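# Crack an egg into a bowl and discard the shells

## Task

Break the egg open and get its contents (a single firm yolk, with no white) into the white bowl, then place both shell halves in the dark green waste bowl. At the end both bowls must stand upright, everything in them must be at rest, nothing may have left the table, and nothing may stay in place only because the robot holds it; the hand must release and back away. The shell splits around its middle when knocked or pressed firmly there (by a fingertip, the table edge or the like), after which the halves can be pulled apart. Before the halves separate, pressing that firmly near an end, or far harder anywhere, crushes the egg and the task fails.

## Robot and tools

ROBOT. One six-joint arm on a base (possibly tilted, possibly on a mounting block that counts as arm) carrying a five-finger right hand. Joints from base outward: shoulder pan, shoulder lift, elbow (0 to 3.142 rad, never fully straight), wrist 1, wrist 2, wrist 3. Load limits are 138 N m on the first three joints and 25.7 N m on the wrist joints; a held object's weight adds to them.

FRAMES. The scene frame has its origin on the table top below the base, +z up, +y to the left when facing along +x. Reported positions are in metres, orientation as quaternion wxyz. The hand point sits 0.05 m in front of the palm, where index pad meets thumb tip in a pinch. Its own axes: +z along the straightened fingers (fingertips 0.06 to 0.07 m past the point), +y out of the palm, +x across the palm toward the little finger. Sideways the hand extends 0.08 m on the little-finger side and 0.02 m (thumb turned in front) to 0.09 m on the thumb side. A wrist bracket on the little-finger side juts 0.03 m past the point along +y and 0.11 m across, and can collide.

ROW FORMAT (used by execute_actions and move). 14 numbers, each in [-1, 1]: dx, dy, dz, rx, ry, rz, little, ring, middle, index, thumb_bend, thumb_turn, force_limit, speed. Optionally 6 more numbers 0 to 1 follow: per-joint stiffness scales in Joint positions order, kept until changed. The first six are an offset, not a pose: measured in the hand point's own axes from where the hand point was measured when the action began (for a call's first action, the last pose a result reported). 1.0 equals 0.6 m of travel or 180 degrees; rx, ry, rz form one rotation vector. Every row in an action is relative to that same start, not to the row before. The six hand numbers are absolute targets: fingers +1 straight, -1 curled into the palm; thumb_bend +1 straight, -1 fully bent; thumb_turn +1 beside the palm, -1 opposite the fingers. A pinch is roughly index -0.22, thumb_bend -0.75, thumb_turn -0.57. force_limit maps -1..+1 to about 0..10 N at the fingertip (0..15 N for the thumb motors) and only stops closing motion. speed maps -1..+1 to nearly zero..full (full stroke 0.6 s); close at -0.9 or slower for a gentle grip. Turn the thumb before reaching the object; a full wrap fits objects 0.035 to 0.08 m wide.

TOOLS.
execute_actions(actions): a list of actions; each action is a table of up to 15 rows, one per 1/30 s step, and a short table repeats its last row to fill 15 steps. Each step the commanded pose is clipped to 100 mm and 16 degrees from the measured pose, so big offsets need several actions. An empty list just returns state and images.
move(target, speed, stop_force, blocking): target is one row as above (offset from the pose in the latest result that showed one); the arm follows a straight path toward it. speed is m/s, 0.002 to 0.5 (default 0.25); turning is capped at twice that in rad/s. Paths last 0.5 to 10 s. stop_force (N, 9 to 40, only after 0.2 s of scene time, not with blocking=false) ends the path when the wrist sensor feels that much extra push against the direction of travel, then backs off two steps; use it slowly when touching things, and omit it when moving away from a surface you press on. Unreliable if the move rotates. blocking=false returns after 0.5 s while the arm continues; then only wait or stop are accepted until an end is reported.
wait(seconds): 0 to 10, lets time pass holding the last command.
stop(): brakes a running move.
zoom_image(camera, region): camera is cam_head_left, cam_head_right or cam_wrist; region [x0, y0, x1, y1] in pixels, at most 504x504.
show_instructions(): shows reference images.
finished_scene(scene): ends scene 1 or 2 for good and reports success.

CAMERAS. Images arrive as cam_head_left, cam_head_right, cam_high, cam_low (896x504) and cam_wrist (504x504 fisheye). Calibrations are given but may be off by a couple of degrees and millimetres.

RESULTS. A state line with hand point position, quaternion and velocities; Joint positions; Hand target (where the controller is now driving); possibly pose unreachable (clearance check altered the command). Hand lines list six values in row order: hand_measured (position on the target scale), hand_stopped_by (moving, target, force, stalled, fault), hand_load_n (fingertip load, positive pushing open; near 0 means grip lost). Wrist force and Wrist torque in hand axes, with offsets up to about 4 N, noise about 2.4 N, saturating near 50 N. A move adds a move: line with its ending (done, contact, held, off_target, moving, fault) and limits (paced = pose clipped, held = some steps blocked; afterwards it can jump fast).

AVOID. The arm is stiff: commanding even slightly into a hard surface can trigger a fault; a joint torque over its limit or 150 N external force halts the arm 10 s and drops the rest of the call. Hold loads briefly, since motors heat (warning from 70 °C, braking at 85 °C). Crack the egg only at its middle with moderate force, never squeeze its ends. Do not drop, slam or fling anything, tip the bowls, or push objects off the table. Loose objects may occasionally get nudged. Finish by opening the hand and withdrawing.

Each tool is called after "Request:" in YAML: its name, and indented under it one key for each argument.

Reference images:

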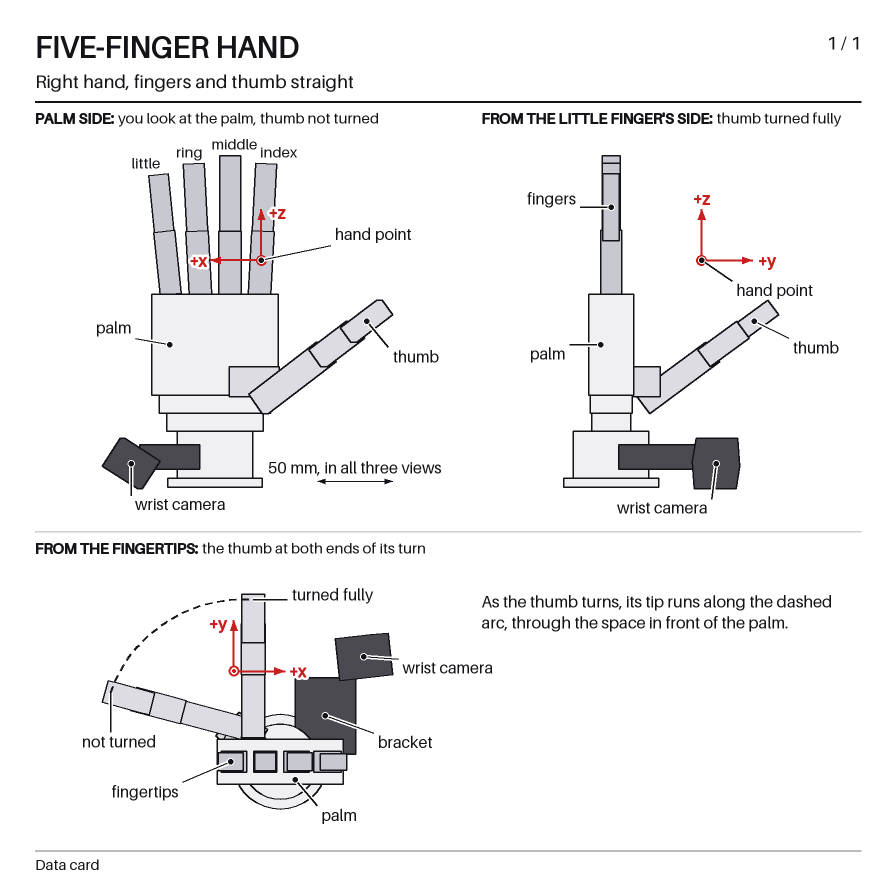

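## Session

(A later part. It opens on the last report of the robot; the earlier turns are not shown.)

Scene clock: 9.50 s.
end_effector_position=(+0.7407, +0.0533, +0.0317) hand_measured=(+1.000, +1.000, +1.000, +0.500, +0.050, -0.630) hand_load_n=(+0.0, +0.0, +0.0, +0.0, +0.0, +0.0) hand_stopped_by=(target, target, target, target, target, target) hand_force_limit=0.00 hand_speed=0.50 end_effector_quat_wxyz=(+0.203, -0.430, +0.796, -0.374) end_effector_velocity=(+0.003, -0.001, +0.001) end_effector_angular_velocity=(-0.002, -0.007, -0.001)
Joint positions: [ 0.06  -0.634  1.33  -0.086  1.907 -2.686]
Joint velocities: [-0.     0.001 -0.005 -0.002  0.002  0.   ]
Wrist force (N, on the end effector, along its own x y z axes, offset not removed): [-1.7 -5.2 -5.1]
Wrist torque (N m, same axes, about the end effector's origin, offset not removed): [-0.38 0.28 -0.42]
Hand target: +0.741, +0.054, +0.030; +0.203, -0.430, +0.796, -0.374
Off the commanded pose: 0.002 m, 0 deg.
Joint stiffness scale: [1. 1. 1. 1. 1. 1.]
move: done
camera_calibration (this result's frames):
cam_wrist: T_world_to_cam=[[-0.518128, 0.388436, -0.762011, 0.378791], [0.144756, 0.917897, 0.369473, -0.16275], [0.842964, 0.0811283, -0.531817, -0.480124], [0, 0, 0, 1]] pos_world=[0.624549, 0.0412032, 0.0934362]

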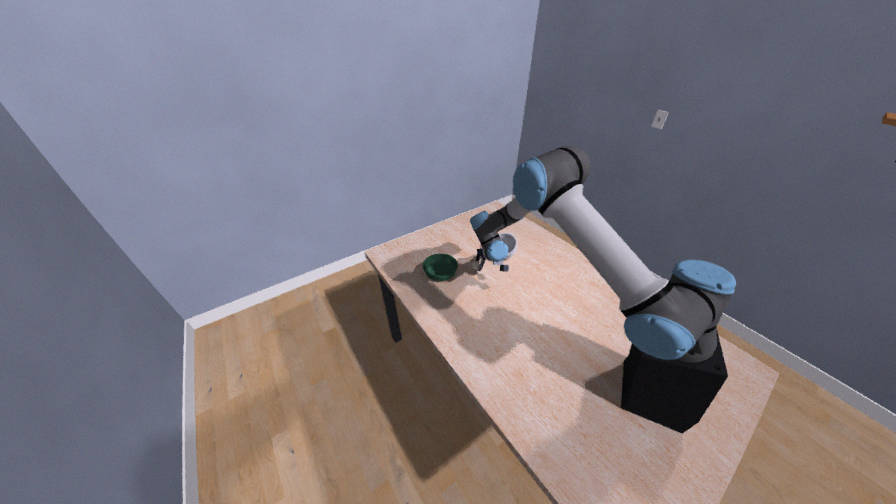

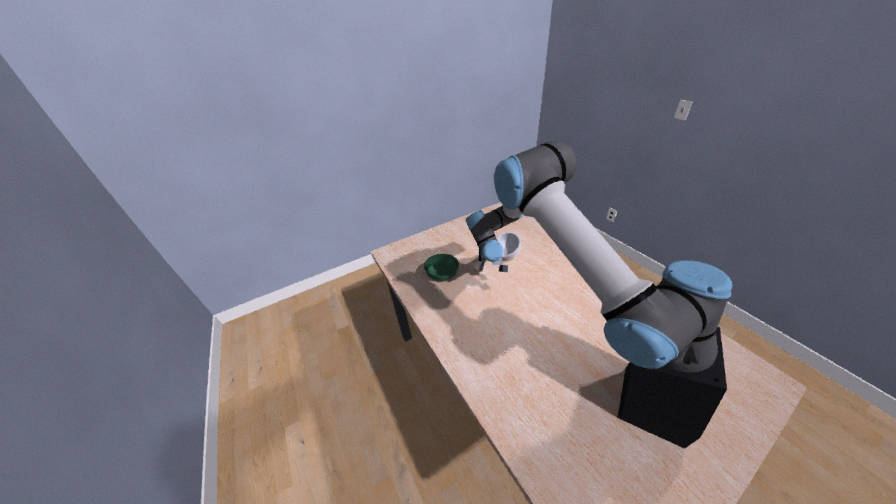

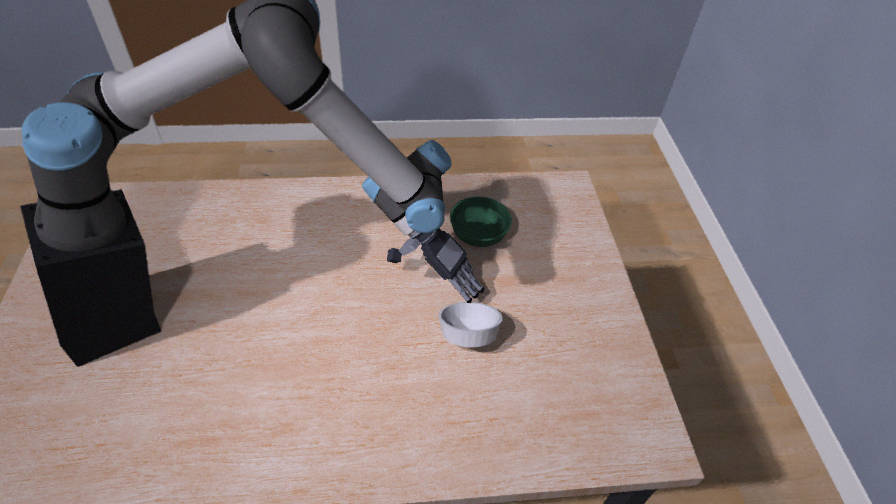

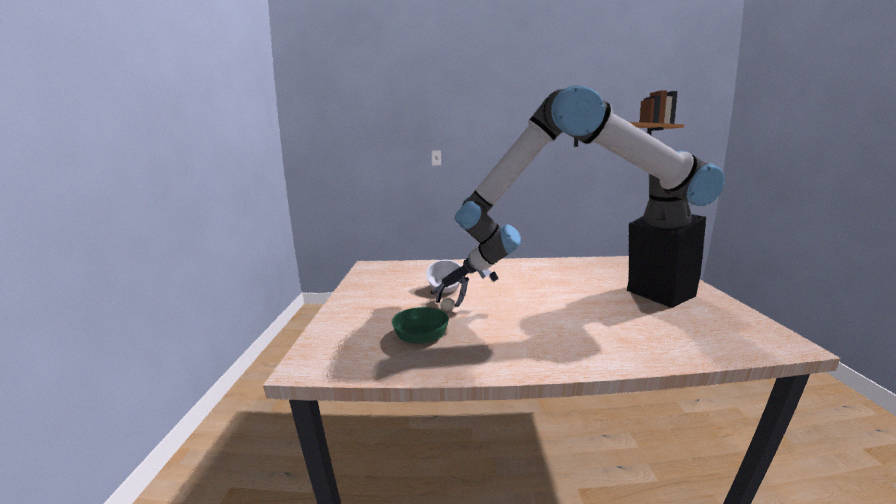

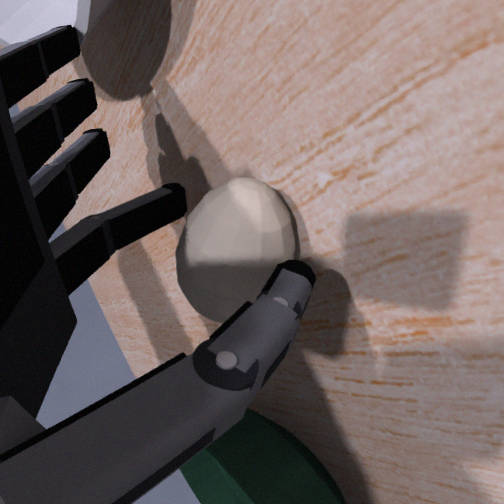

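Request:
move:
  target: [0,-0.05,-0.042,0,0,0,1,1,1,0.5,0.05,-0.63,0,0.5]
  speed: 0.03

Request:
execute_actions:
  actions:
    - [[0,0,0,0,0,0,-1,-1,1,0.5,0.05,-0.63,0,0.8]]
    - [[0,0,0,0,0,0,-1,-1,1,0.5,0.05,-0.63,0,0.8]]

Scene clock: 11.37 s.
end_effector_position=(+0.7418, +0.0547, +0.0706) hand_measured=(+1.000, +1.000, +1.000, +0.500, +0.050, -0.630) hand_load_n=(+0.0, +0.0, +0.0, +0.0, +0.0, +0.0) hand_stopped_by=(target, target, target, target, target, target) hand_force_limit=0.00 hand_speed=0.50 end_effector_quat_wxyz=(+0.205, -0.430, +0.796, -0.374) end_effector_velocity=(-0.004, -0.000, -0.002) end_effector_angular_velocity=(-0.000, +0.009, -0.001)
Joint positions: [ 0.055 -0.706  1.356 -0.044  1.902 -2.689]
Joint velocities: [-0.     0.     0.004  0.004 -0.    -0.001]
Wrist force (N, on the end effector, along its own x y z axes, offset not removed): [0.6 -2.1 -0.4]
Wrist torque (N m, same axes, about the end effector's origin, offset not removed): [-0.40 -0.13 -0.05]
Hand target: +0.740, +0.053, +0.071; +0.203, -0.430, +0.796, -0.374
Off the commanded pose: 0.002 m, 0 deg.
Joint stiffness scale: [1. 1. 1. 1. 1. 1.]
move: done
camera_calibration (this result's frames):
cam_wrist: T_world_to_cam=[[-0.516573, 0.387745, -0.763418, 0.407478], [0.142753, 0.918112, 0.36972, -0.177054], [0.844259, 0.0820068, -0.529623, -0.461701], [0, 0, 0, 1]] pos_world=[0.625562, 0.0424207, 0.132009]

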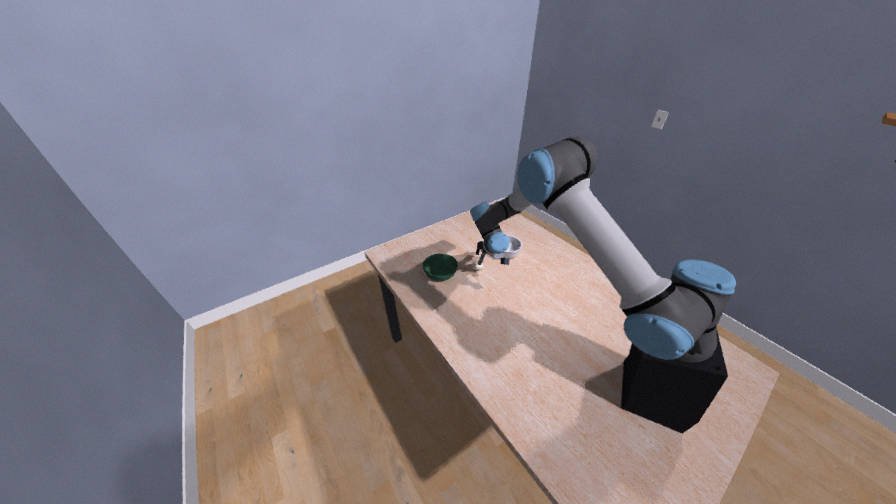

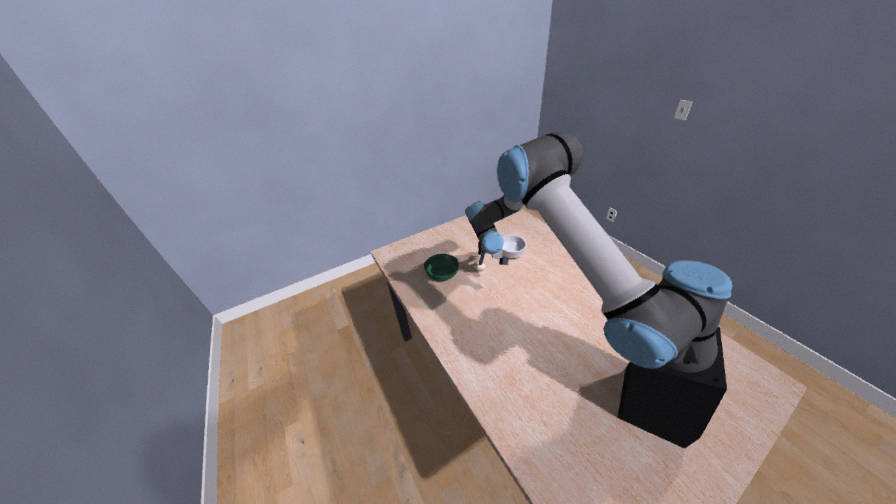

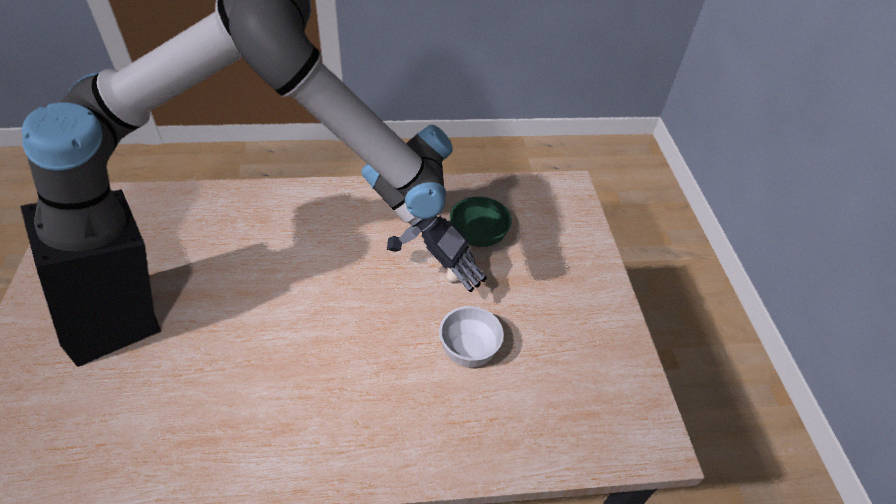

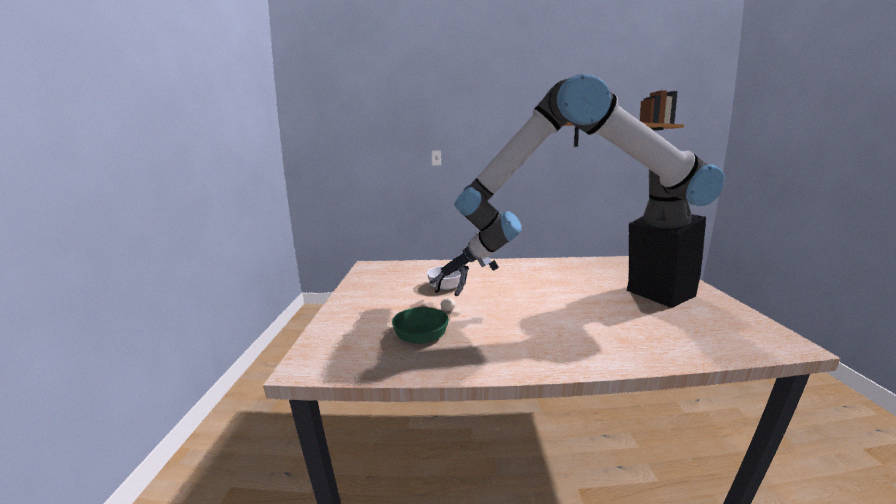

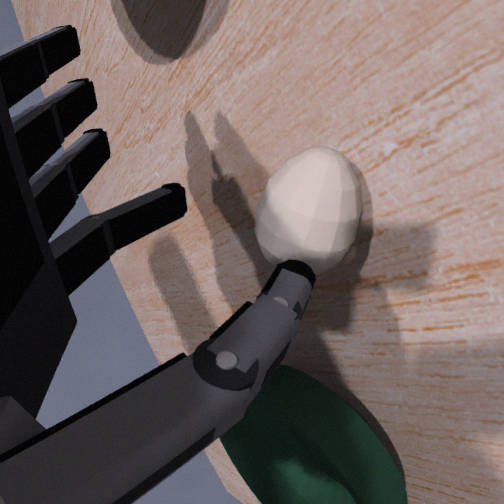

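Scene clock: 12.37 s.
end_effector_position=(+0.7417, +0.0547, +0.0706) hand_measured=(-1.000, -1.000, +1.000, +0.500, +0.050, -0.630) hand_load_n=(+0.0, +0.0, +0.0, +0.0, +0.0, +0.0) hand_stopped_by=(target, target, target, target, target, target) hand_force_limit=0.00 hand_speed=0.80 end_effector_quat_wxyz=(+0.204, -0.430, +0.796, -0.374) end_effector_velocity=(+0.000, +0.000, +0.000) end_effector_angular_velocity=(+0.001, -0.000, +0.001)
Joint positions: [ 0.055 -0.706  1.357 -0.044  1.902 -2.689]
Joint velocities: [-0.    -0.     0.    -0.    -0.001  0.   ]
Wrist force (N, on the end effector, along its own x y z axes, offset not removed): [0.9 -1.5 0.7]
Wrist torque (N m, same axes, about the end effector's origin, offset not removed): [-0.37 -0.26 -0.07]
Hand target: +0.742, +0.055, +0.071; +0.204, -0.430, +0.796, -0.374
Off the commanded pose: 0.000 m, 0 deg.
Joint stiffness scale: [1. 1. 1. 1. 1. 1.]
camera_calibration (this result's frames):
cam_wrist: T_world_to_cam=[[-0.516776, 0.387764, -0.76327, 0.40754], [0.142872, 0.918104, 0.369693, -0.177109], [0.844115, 0.0819987, -0.529855, -0.461505], [0, 0, 0, 1]] pos_world=[0.625474, 0.042418, 0.132009]

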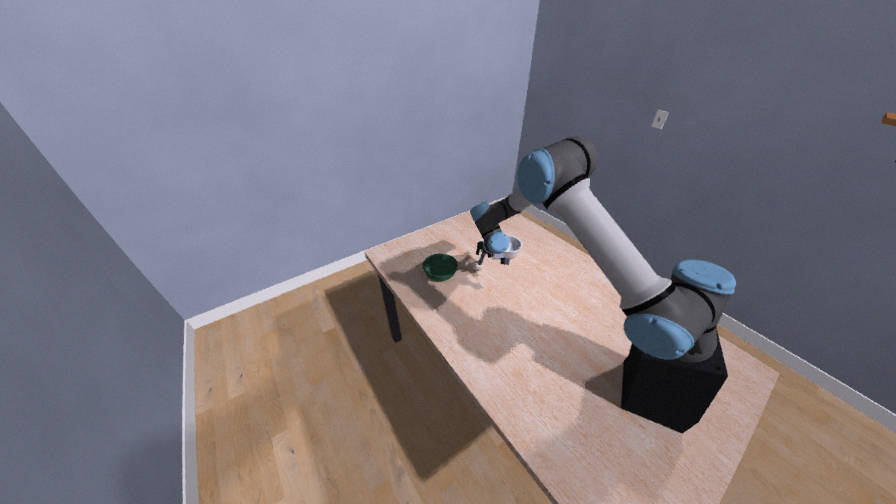

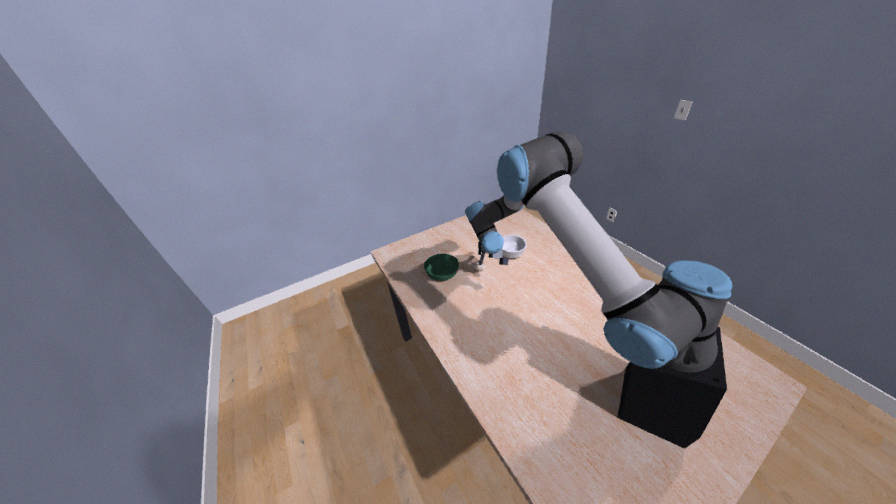

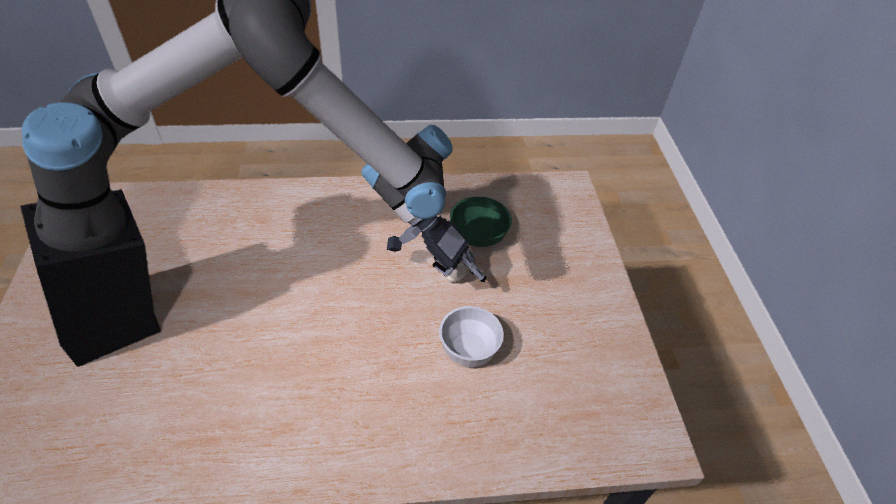

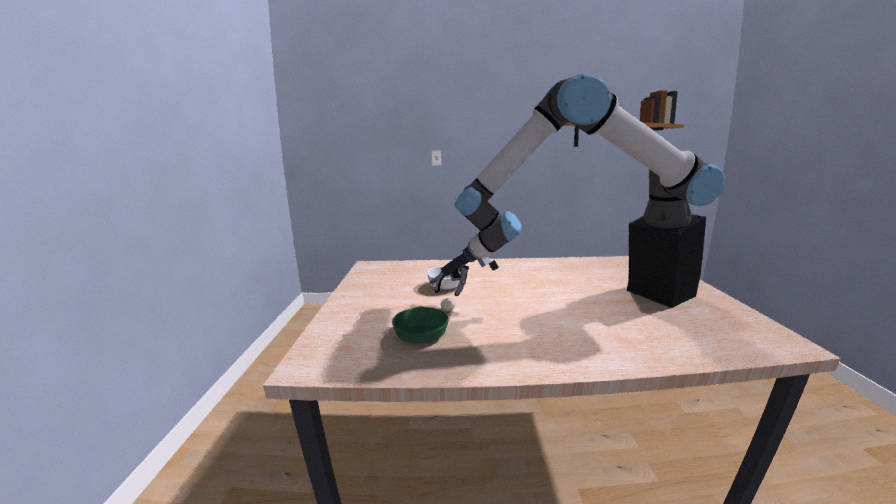

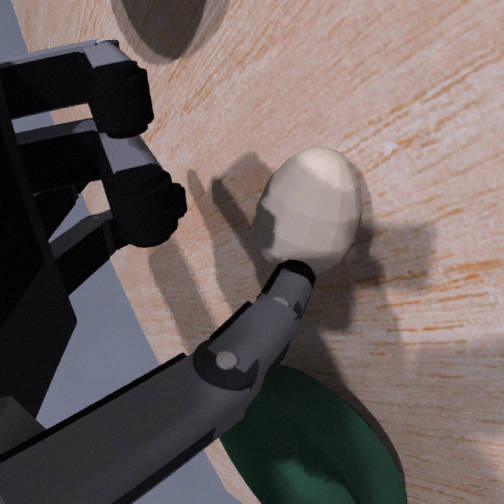

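Request:
move:
  target: [0,0.0585,0.049,0,0,0,-1,1,1,0.5,0.05,-0.63,0,0.8]
  speed: 0.04

Request:
zoom_image:
  camera: "cam_low"
  region: [400, 250, 500, 330]

Scene clock: 14.03 s.
end_effector_position=(+0.7407, +0.0533, +0.0252) hand_measured=(-1.000, +1.000, +1.000, +0.500, +0.050, -0.630) hand_load_n=(+0.0, +0.0, +0.0, +0.0, +0.0, +0.0) hand_stopped_by=(target, target, target, target, target, target) hand_force_limit=0.00 hand_speed=0.80 end_effector_quat_wxyz=(+0.203, -0.430, +0.796, -0.374) end_effector_velocity=(+0.005, -0.000, +0.002) end_effector_angular_velocity=(-0.002, -0.010, +0.000)
Joint positions: [ 0.061 -0.621  1.324 -0.093  1.908 -2.685]
Joint velocities: [ 0.     0.    -0.006 -0.004  0.002 -0.   ]
Wrist force (N, on the end effector, along its own x y z axes, offset not removed): [1.6 -2.4 1.6]
Wrist torque (N m, same axes, about the end effector's origin, offset not removed): [-0.51 -0.47 0.10]
Hand target: +0.742, +0.055, +0.025; +0.204, -0.430, +0.796, -0.374
Off the commanded pose: 0.002 m, 0 deg.
Joint stiffness scale: [1. 1. 1. 1. 1. 1.]
move: done
camera_calibration (this result's frames):
cam_wrist: T_world_to_cam=[[-0.518244, 0.388441, -0.76193, 0.373905], [0.144814, 0.917895, 0.369455, -0.160384], [0.842883, 0.0811297, -0.531945, -0.483575], [0, 0, 0, 1]] pos_world=[0.624597, 0.041208, 0.0869086]

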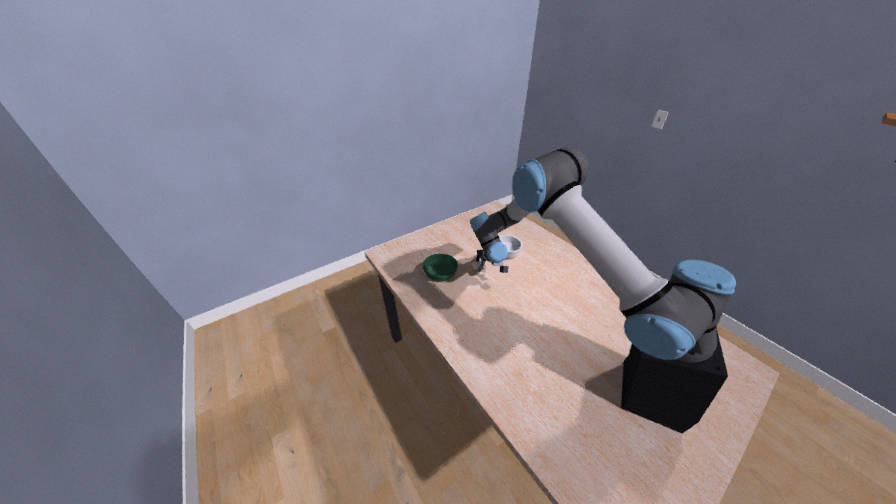

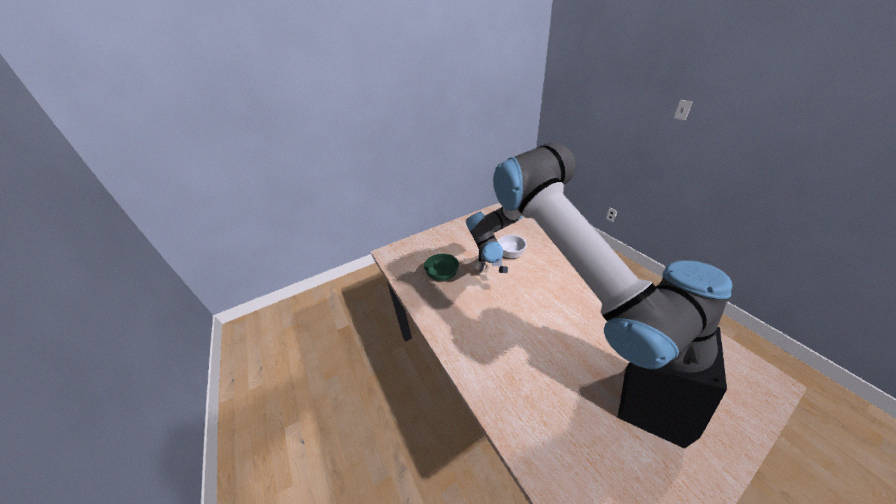

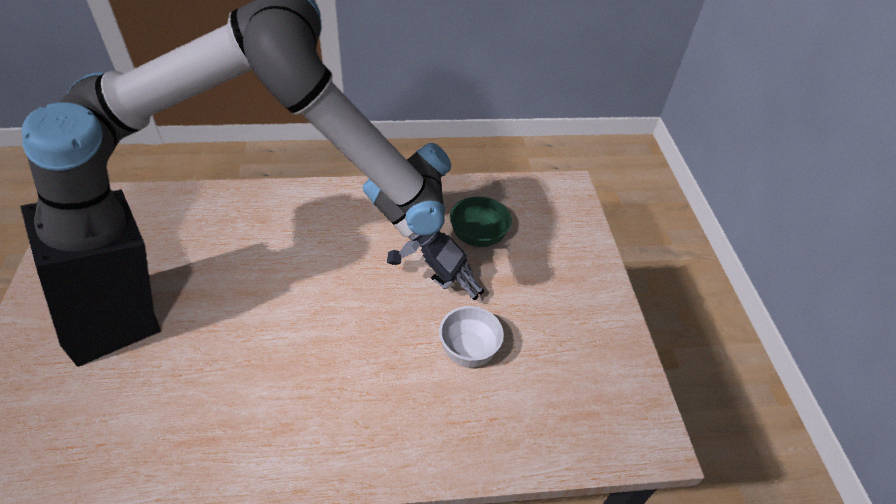

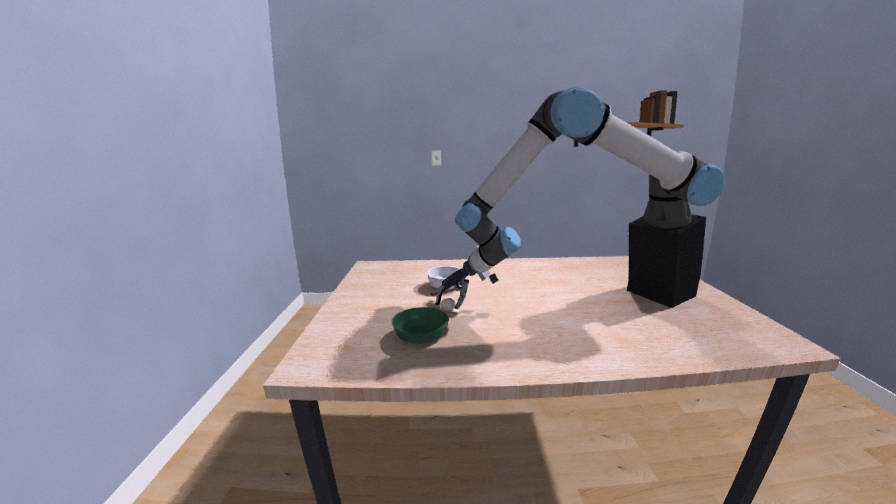

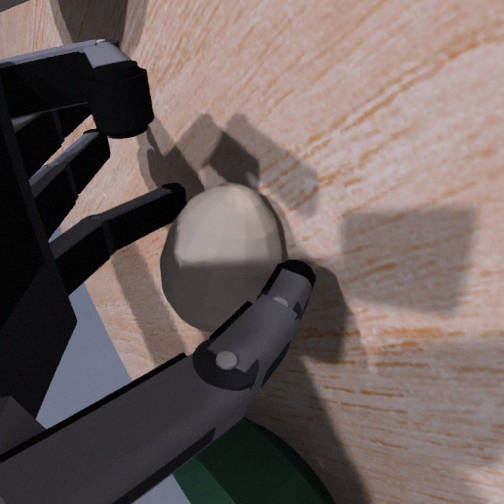

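Region (400, 250, 500, 330) of cam_low's 896x504 image, scaled by 5.040, with more detail than that image has; it fills the top 403 rows of this view, and the rest is white.

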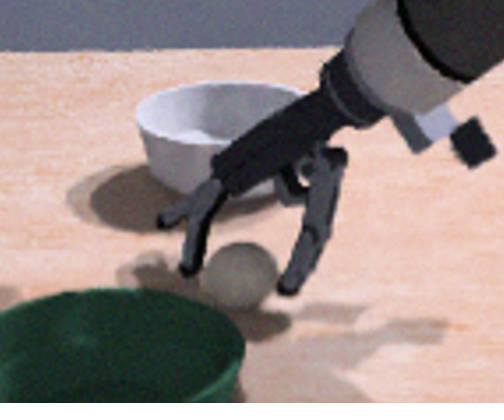

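Request:
move:
  target: [0,0,0,0,0,0,-1,1,1,-0.1,-0.5,-0.63,-0.5,-0.85]

Request:
zoom_image:
  camera: "cam_low"
  region: [400, 250, 500, 330]

Scene clock: 15.50 s.
end_effector_position=(+0.7410, +0.0533, +0.0252) hand_measured=(-1.000, +1.000, +1.000, +0.228, -0.118, -0.630) hand_load_n=(+0.0, +0.0, +0.0, +3.5, +3.5, -0.5) hand_stopped_by=(target, target, target, force, force, target) hand_force_limit=-0.50 hand_speed=-0.85 end_effector_quat_wxyz=(+0.204, -0.430, +0.796, -0.374) end_effector_velocity=(+0.000, -0.000, +0.000) end_effector_angular_velocity=(-0.002, -0.000, +0.000)
Joint positions: [ 0.061 -0.621  1.324 -0.093  1.908 -2.685]
Joint velocities: [-0.    -0.    -0.001 -0.     0.001 -0.001]
Wrist force (N, on the end effector, along its own x y z axes, offset not removed): [1.2 -2.7 -3.0]
Wrist torque (N m, same axes, about the end effector's origin, offset not removed): [-0.24 -0.33 0.03]
Hand target: +0.741, +0.053, +0.025; +0.203, -0.430, +0.796, -0.374
Off the commanded pose: 0.000 m, 0 deg.
Joint stiffness scale: [1. 1. 1. 1. 1. 1.]
move: done
camera_calibration (this result's frames):
cam_wrist: T_world_to_cam=[[-0.517778, 0.388402, -0.762266, 0.373778], [0.144559, 0.917911, 0.369515, -0.16028], [0.843213, 0.0811338, -0.531421, -0.484028], [0, 0, 0, 1]] pos_world=[0.624843, 0.0412176, 0.0869211]

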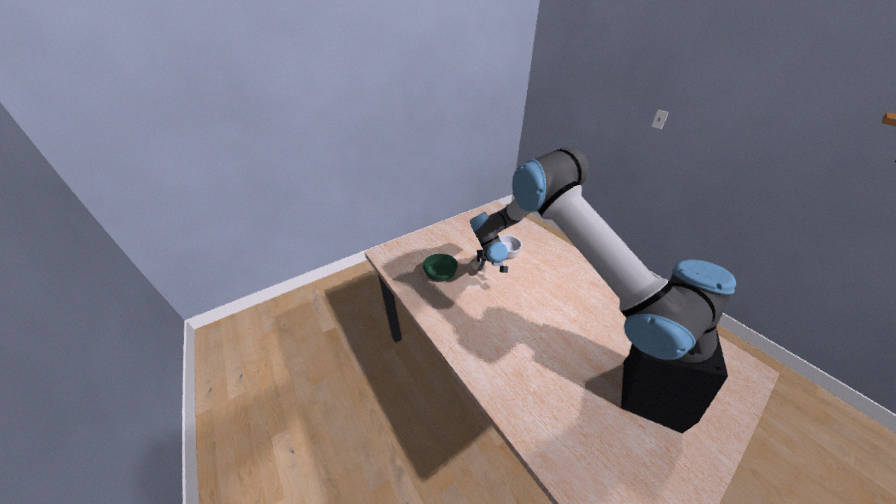

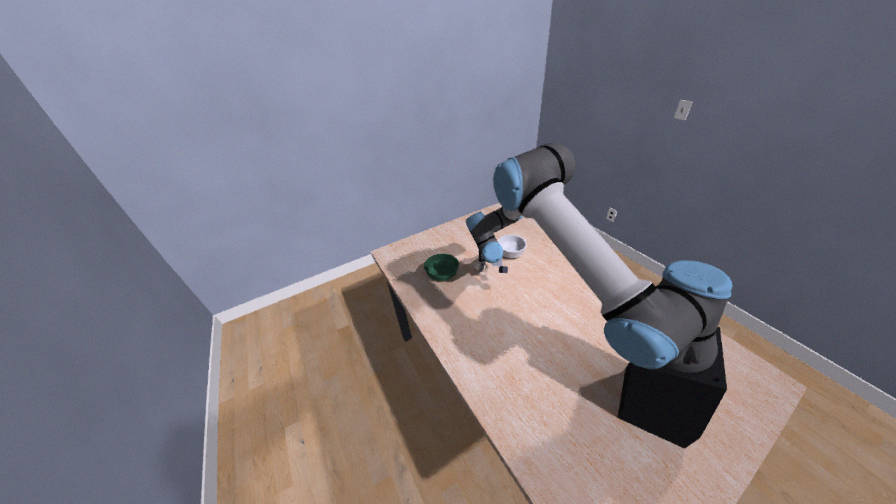

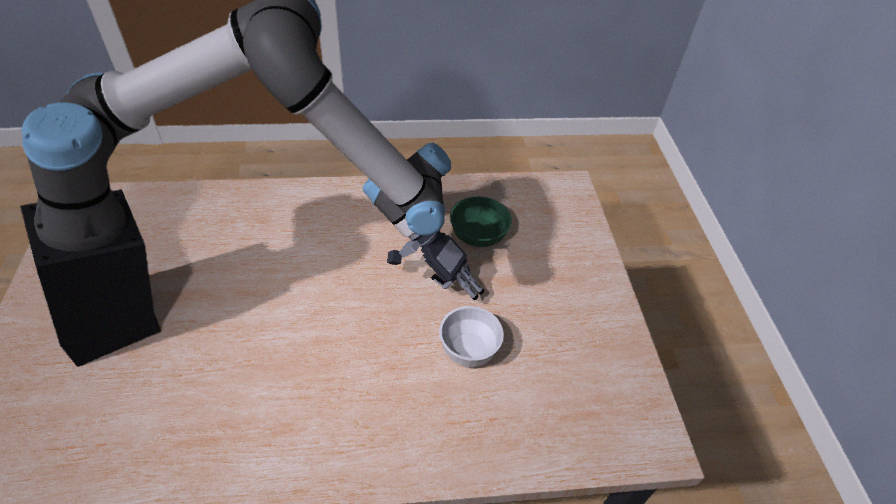

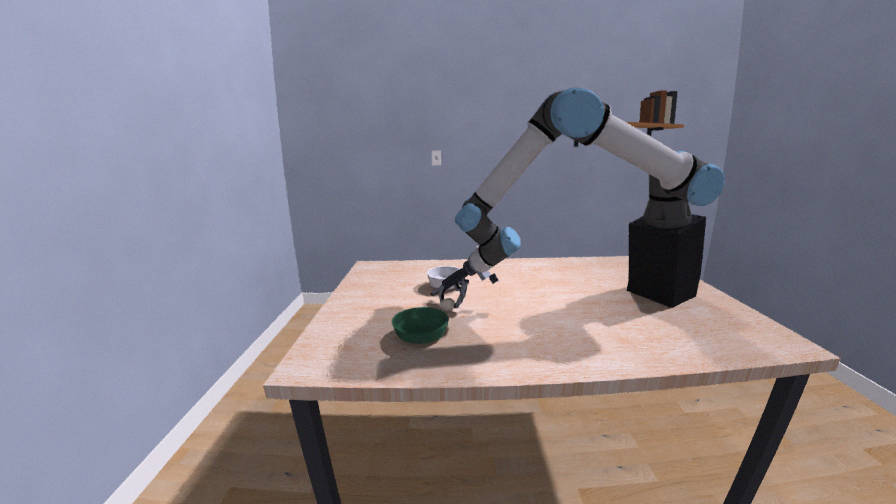

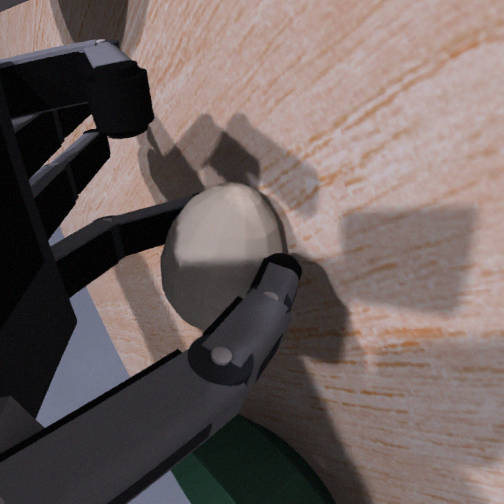

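Region (400, 250, 500, 330) of cam_low's 896x504 image, scaled by 5.040, with more detail than that image has; it fills the top 403 rows of this view, and the rest is white.

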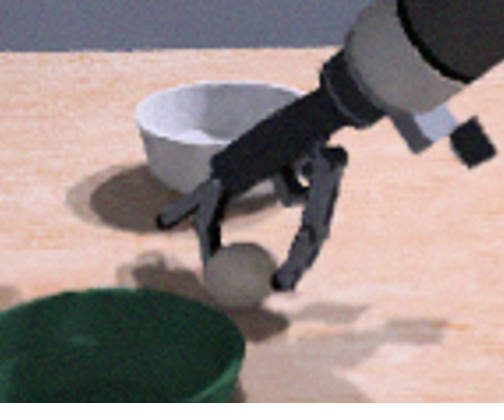

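Request:
move:
  target: [0,0,0,0,0,0,-1,1,1,-0.15,-0.5,-0.63,1,-0.93]

Scene clock: 16.37 s.
end_effector_position=(+0.7410, +0.0533, +0.0253) hand_measured=(-1.000, +1.000, +1.000, +0.200, -0.114, -0.630) hand_load_n=(+0.0, +0.0, +0.0, +10.0, +9.0, -1.5) hand_stopped_by=(target, target, target, force, force, target) hand_force_limit=1.00 hand_speed=-0.93 end_effector_quat_wxyz=(+0.204, -0.430, +0.796, -0.374) end_effector_velocity=(-0.000, -0.000, -0.000) end_effector_angular_velocity=(-0.000, +0.001, -0.000)
Joint positions: [ 0.061 -0.621  1.324 -0.093  1.908 -2.685]
Joint velocities: [ 0.  0.  0. -0.  0.  0.]
Wrist force (N, on the end effector, along its own x y z axes, offset not removed): [2.5 -5.7 -1.5]
Wrist torque (N m, same axes, about the end effector's origin, offset not removed): [-0.58 -0.54 0.08]
Hand target: +0.741, +0.053, +0.025; +0.204, -0.430, +0.796, -0.374
Off the commanded pose: 0.000 m, 0 deg.
Joint stiffness scale: [1. 1. 1. 1. 1. 1.]
move: done
camera_calibration (this result's frames):
cam_wrist: T_world_to_cam=[[-0.517718, 0.388396, -0.762311, 0.373755], [0.14452, 0.917914, 0.369525, -0.160259], [0.843257, 0.0811401, -0.531351, -0.484077], [0, 0, 0, 1]] pos_world=[0.624862, 0.0412172, 0.0869224]

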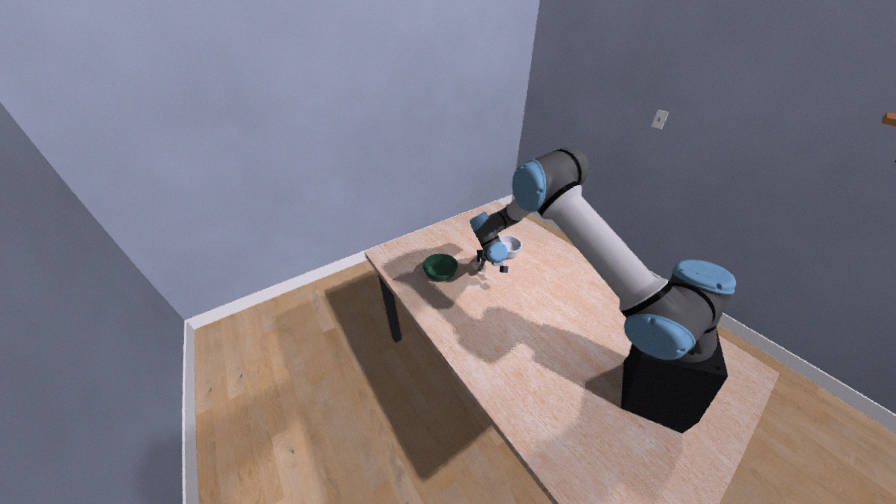

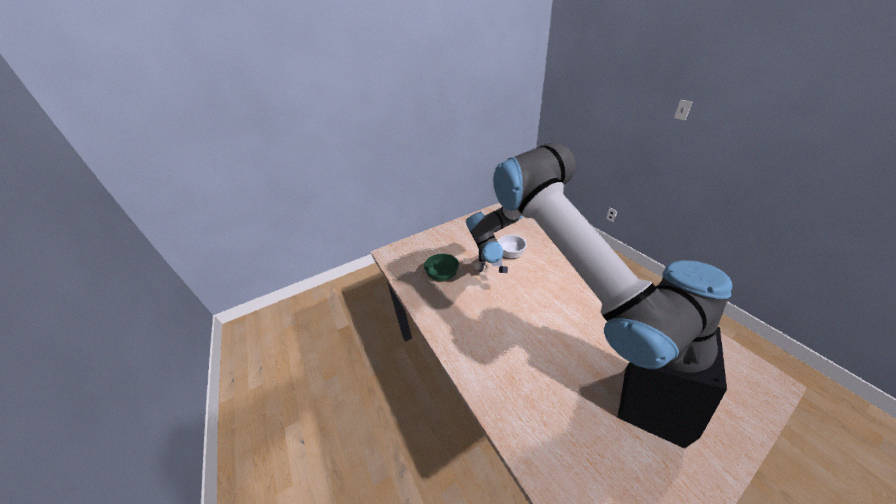

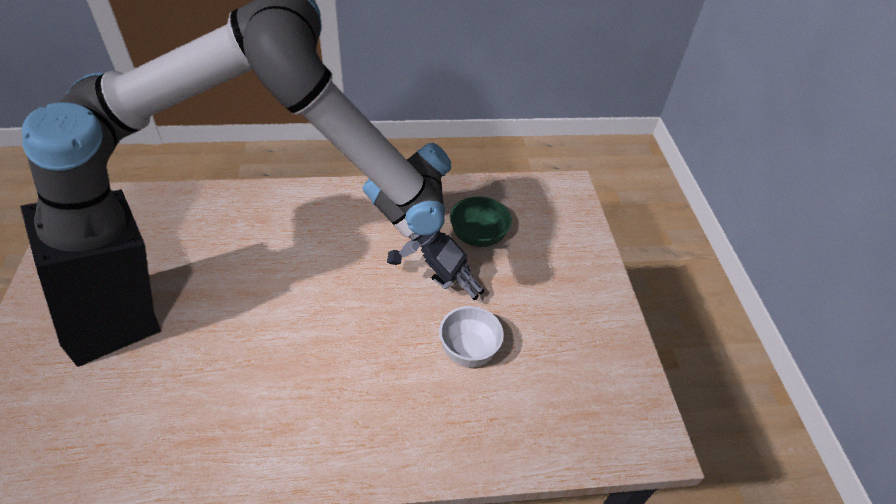

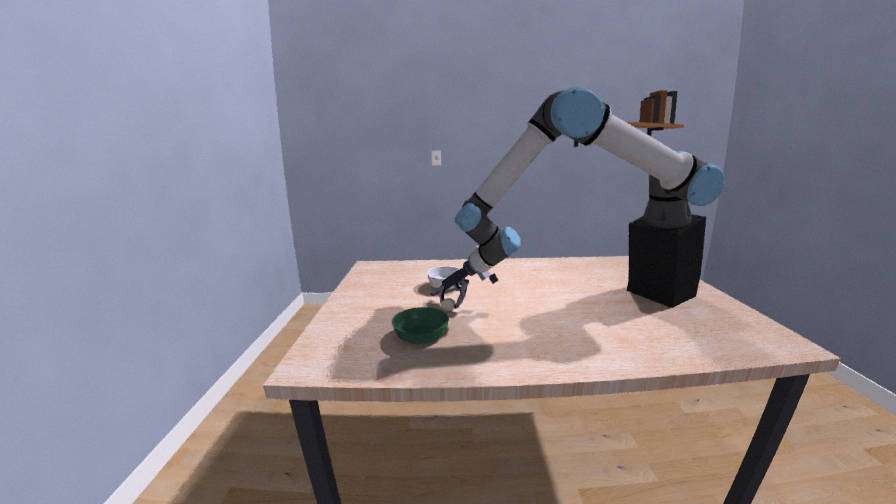

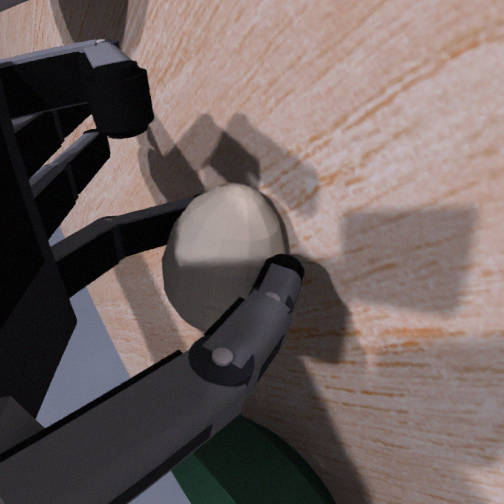

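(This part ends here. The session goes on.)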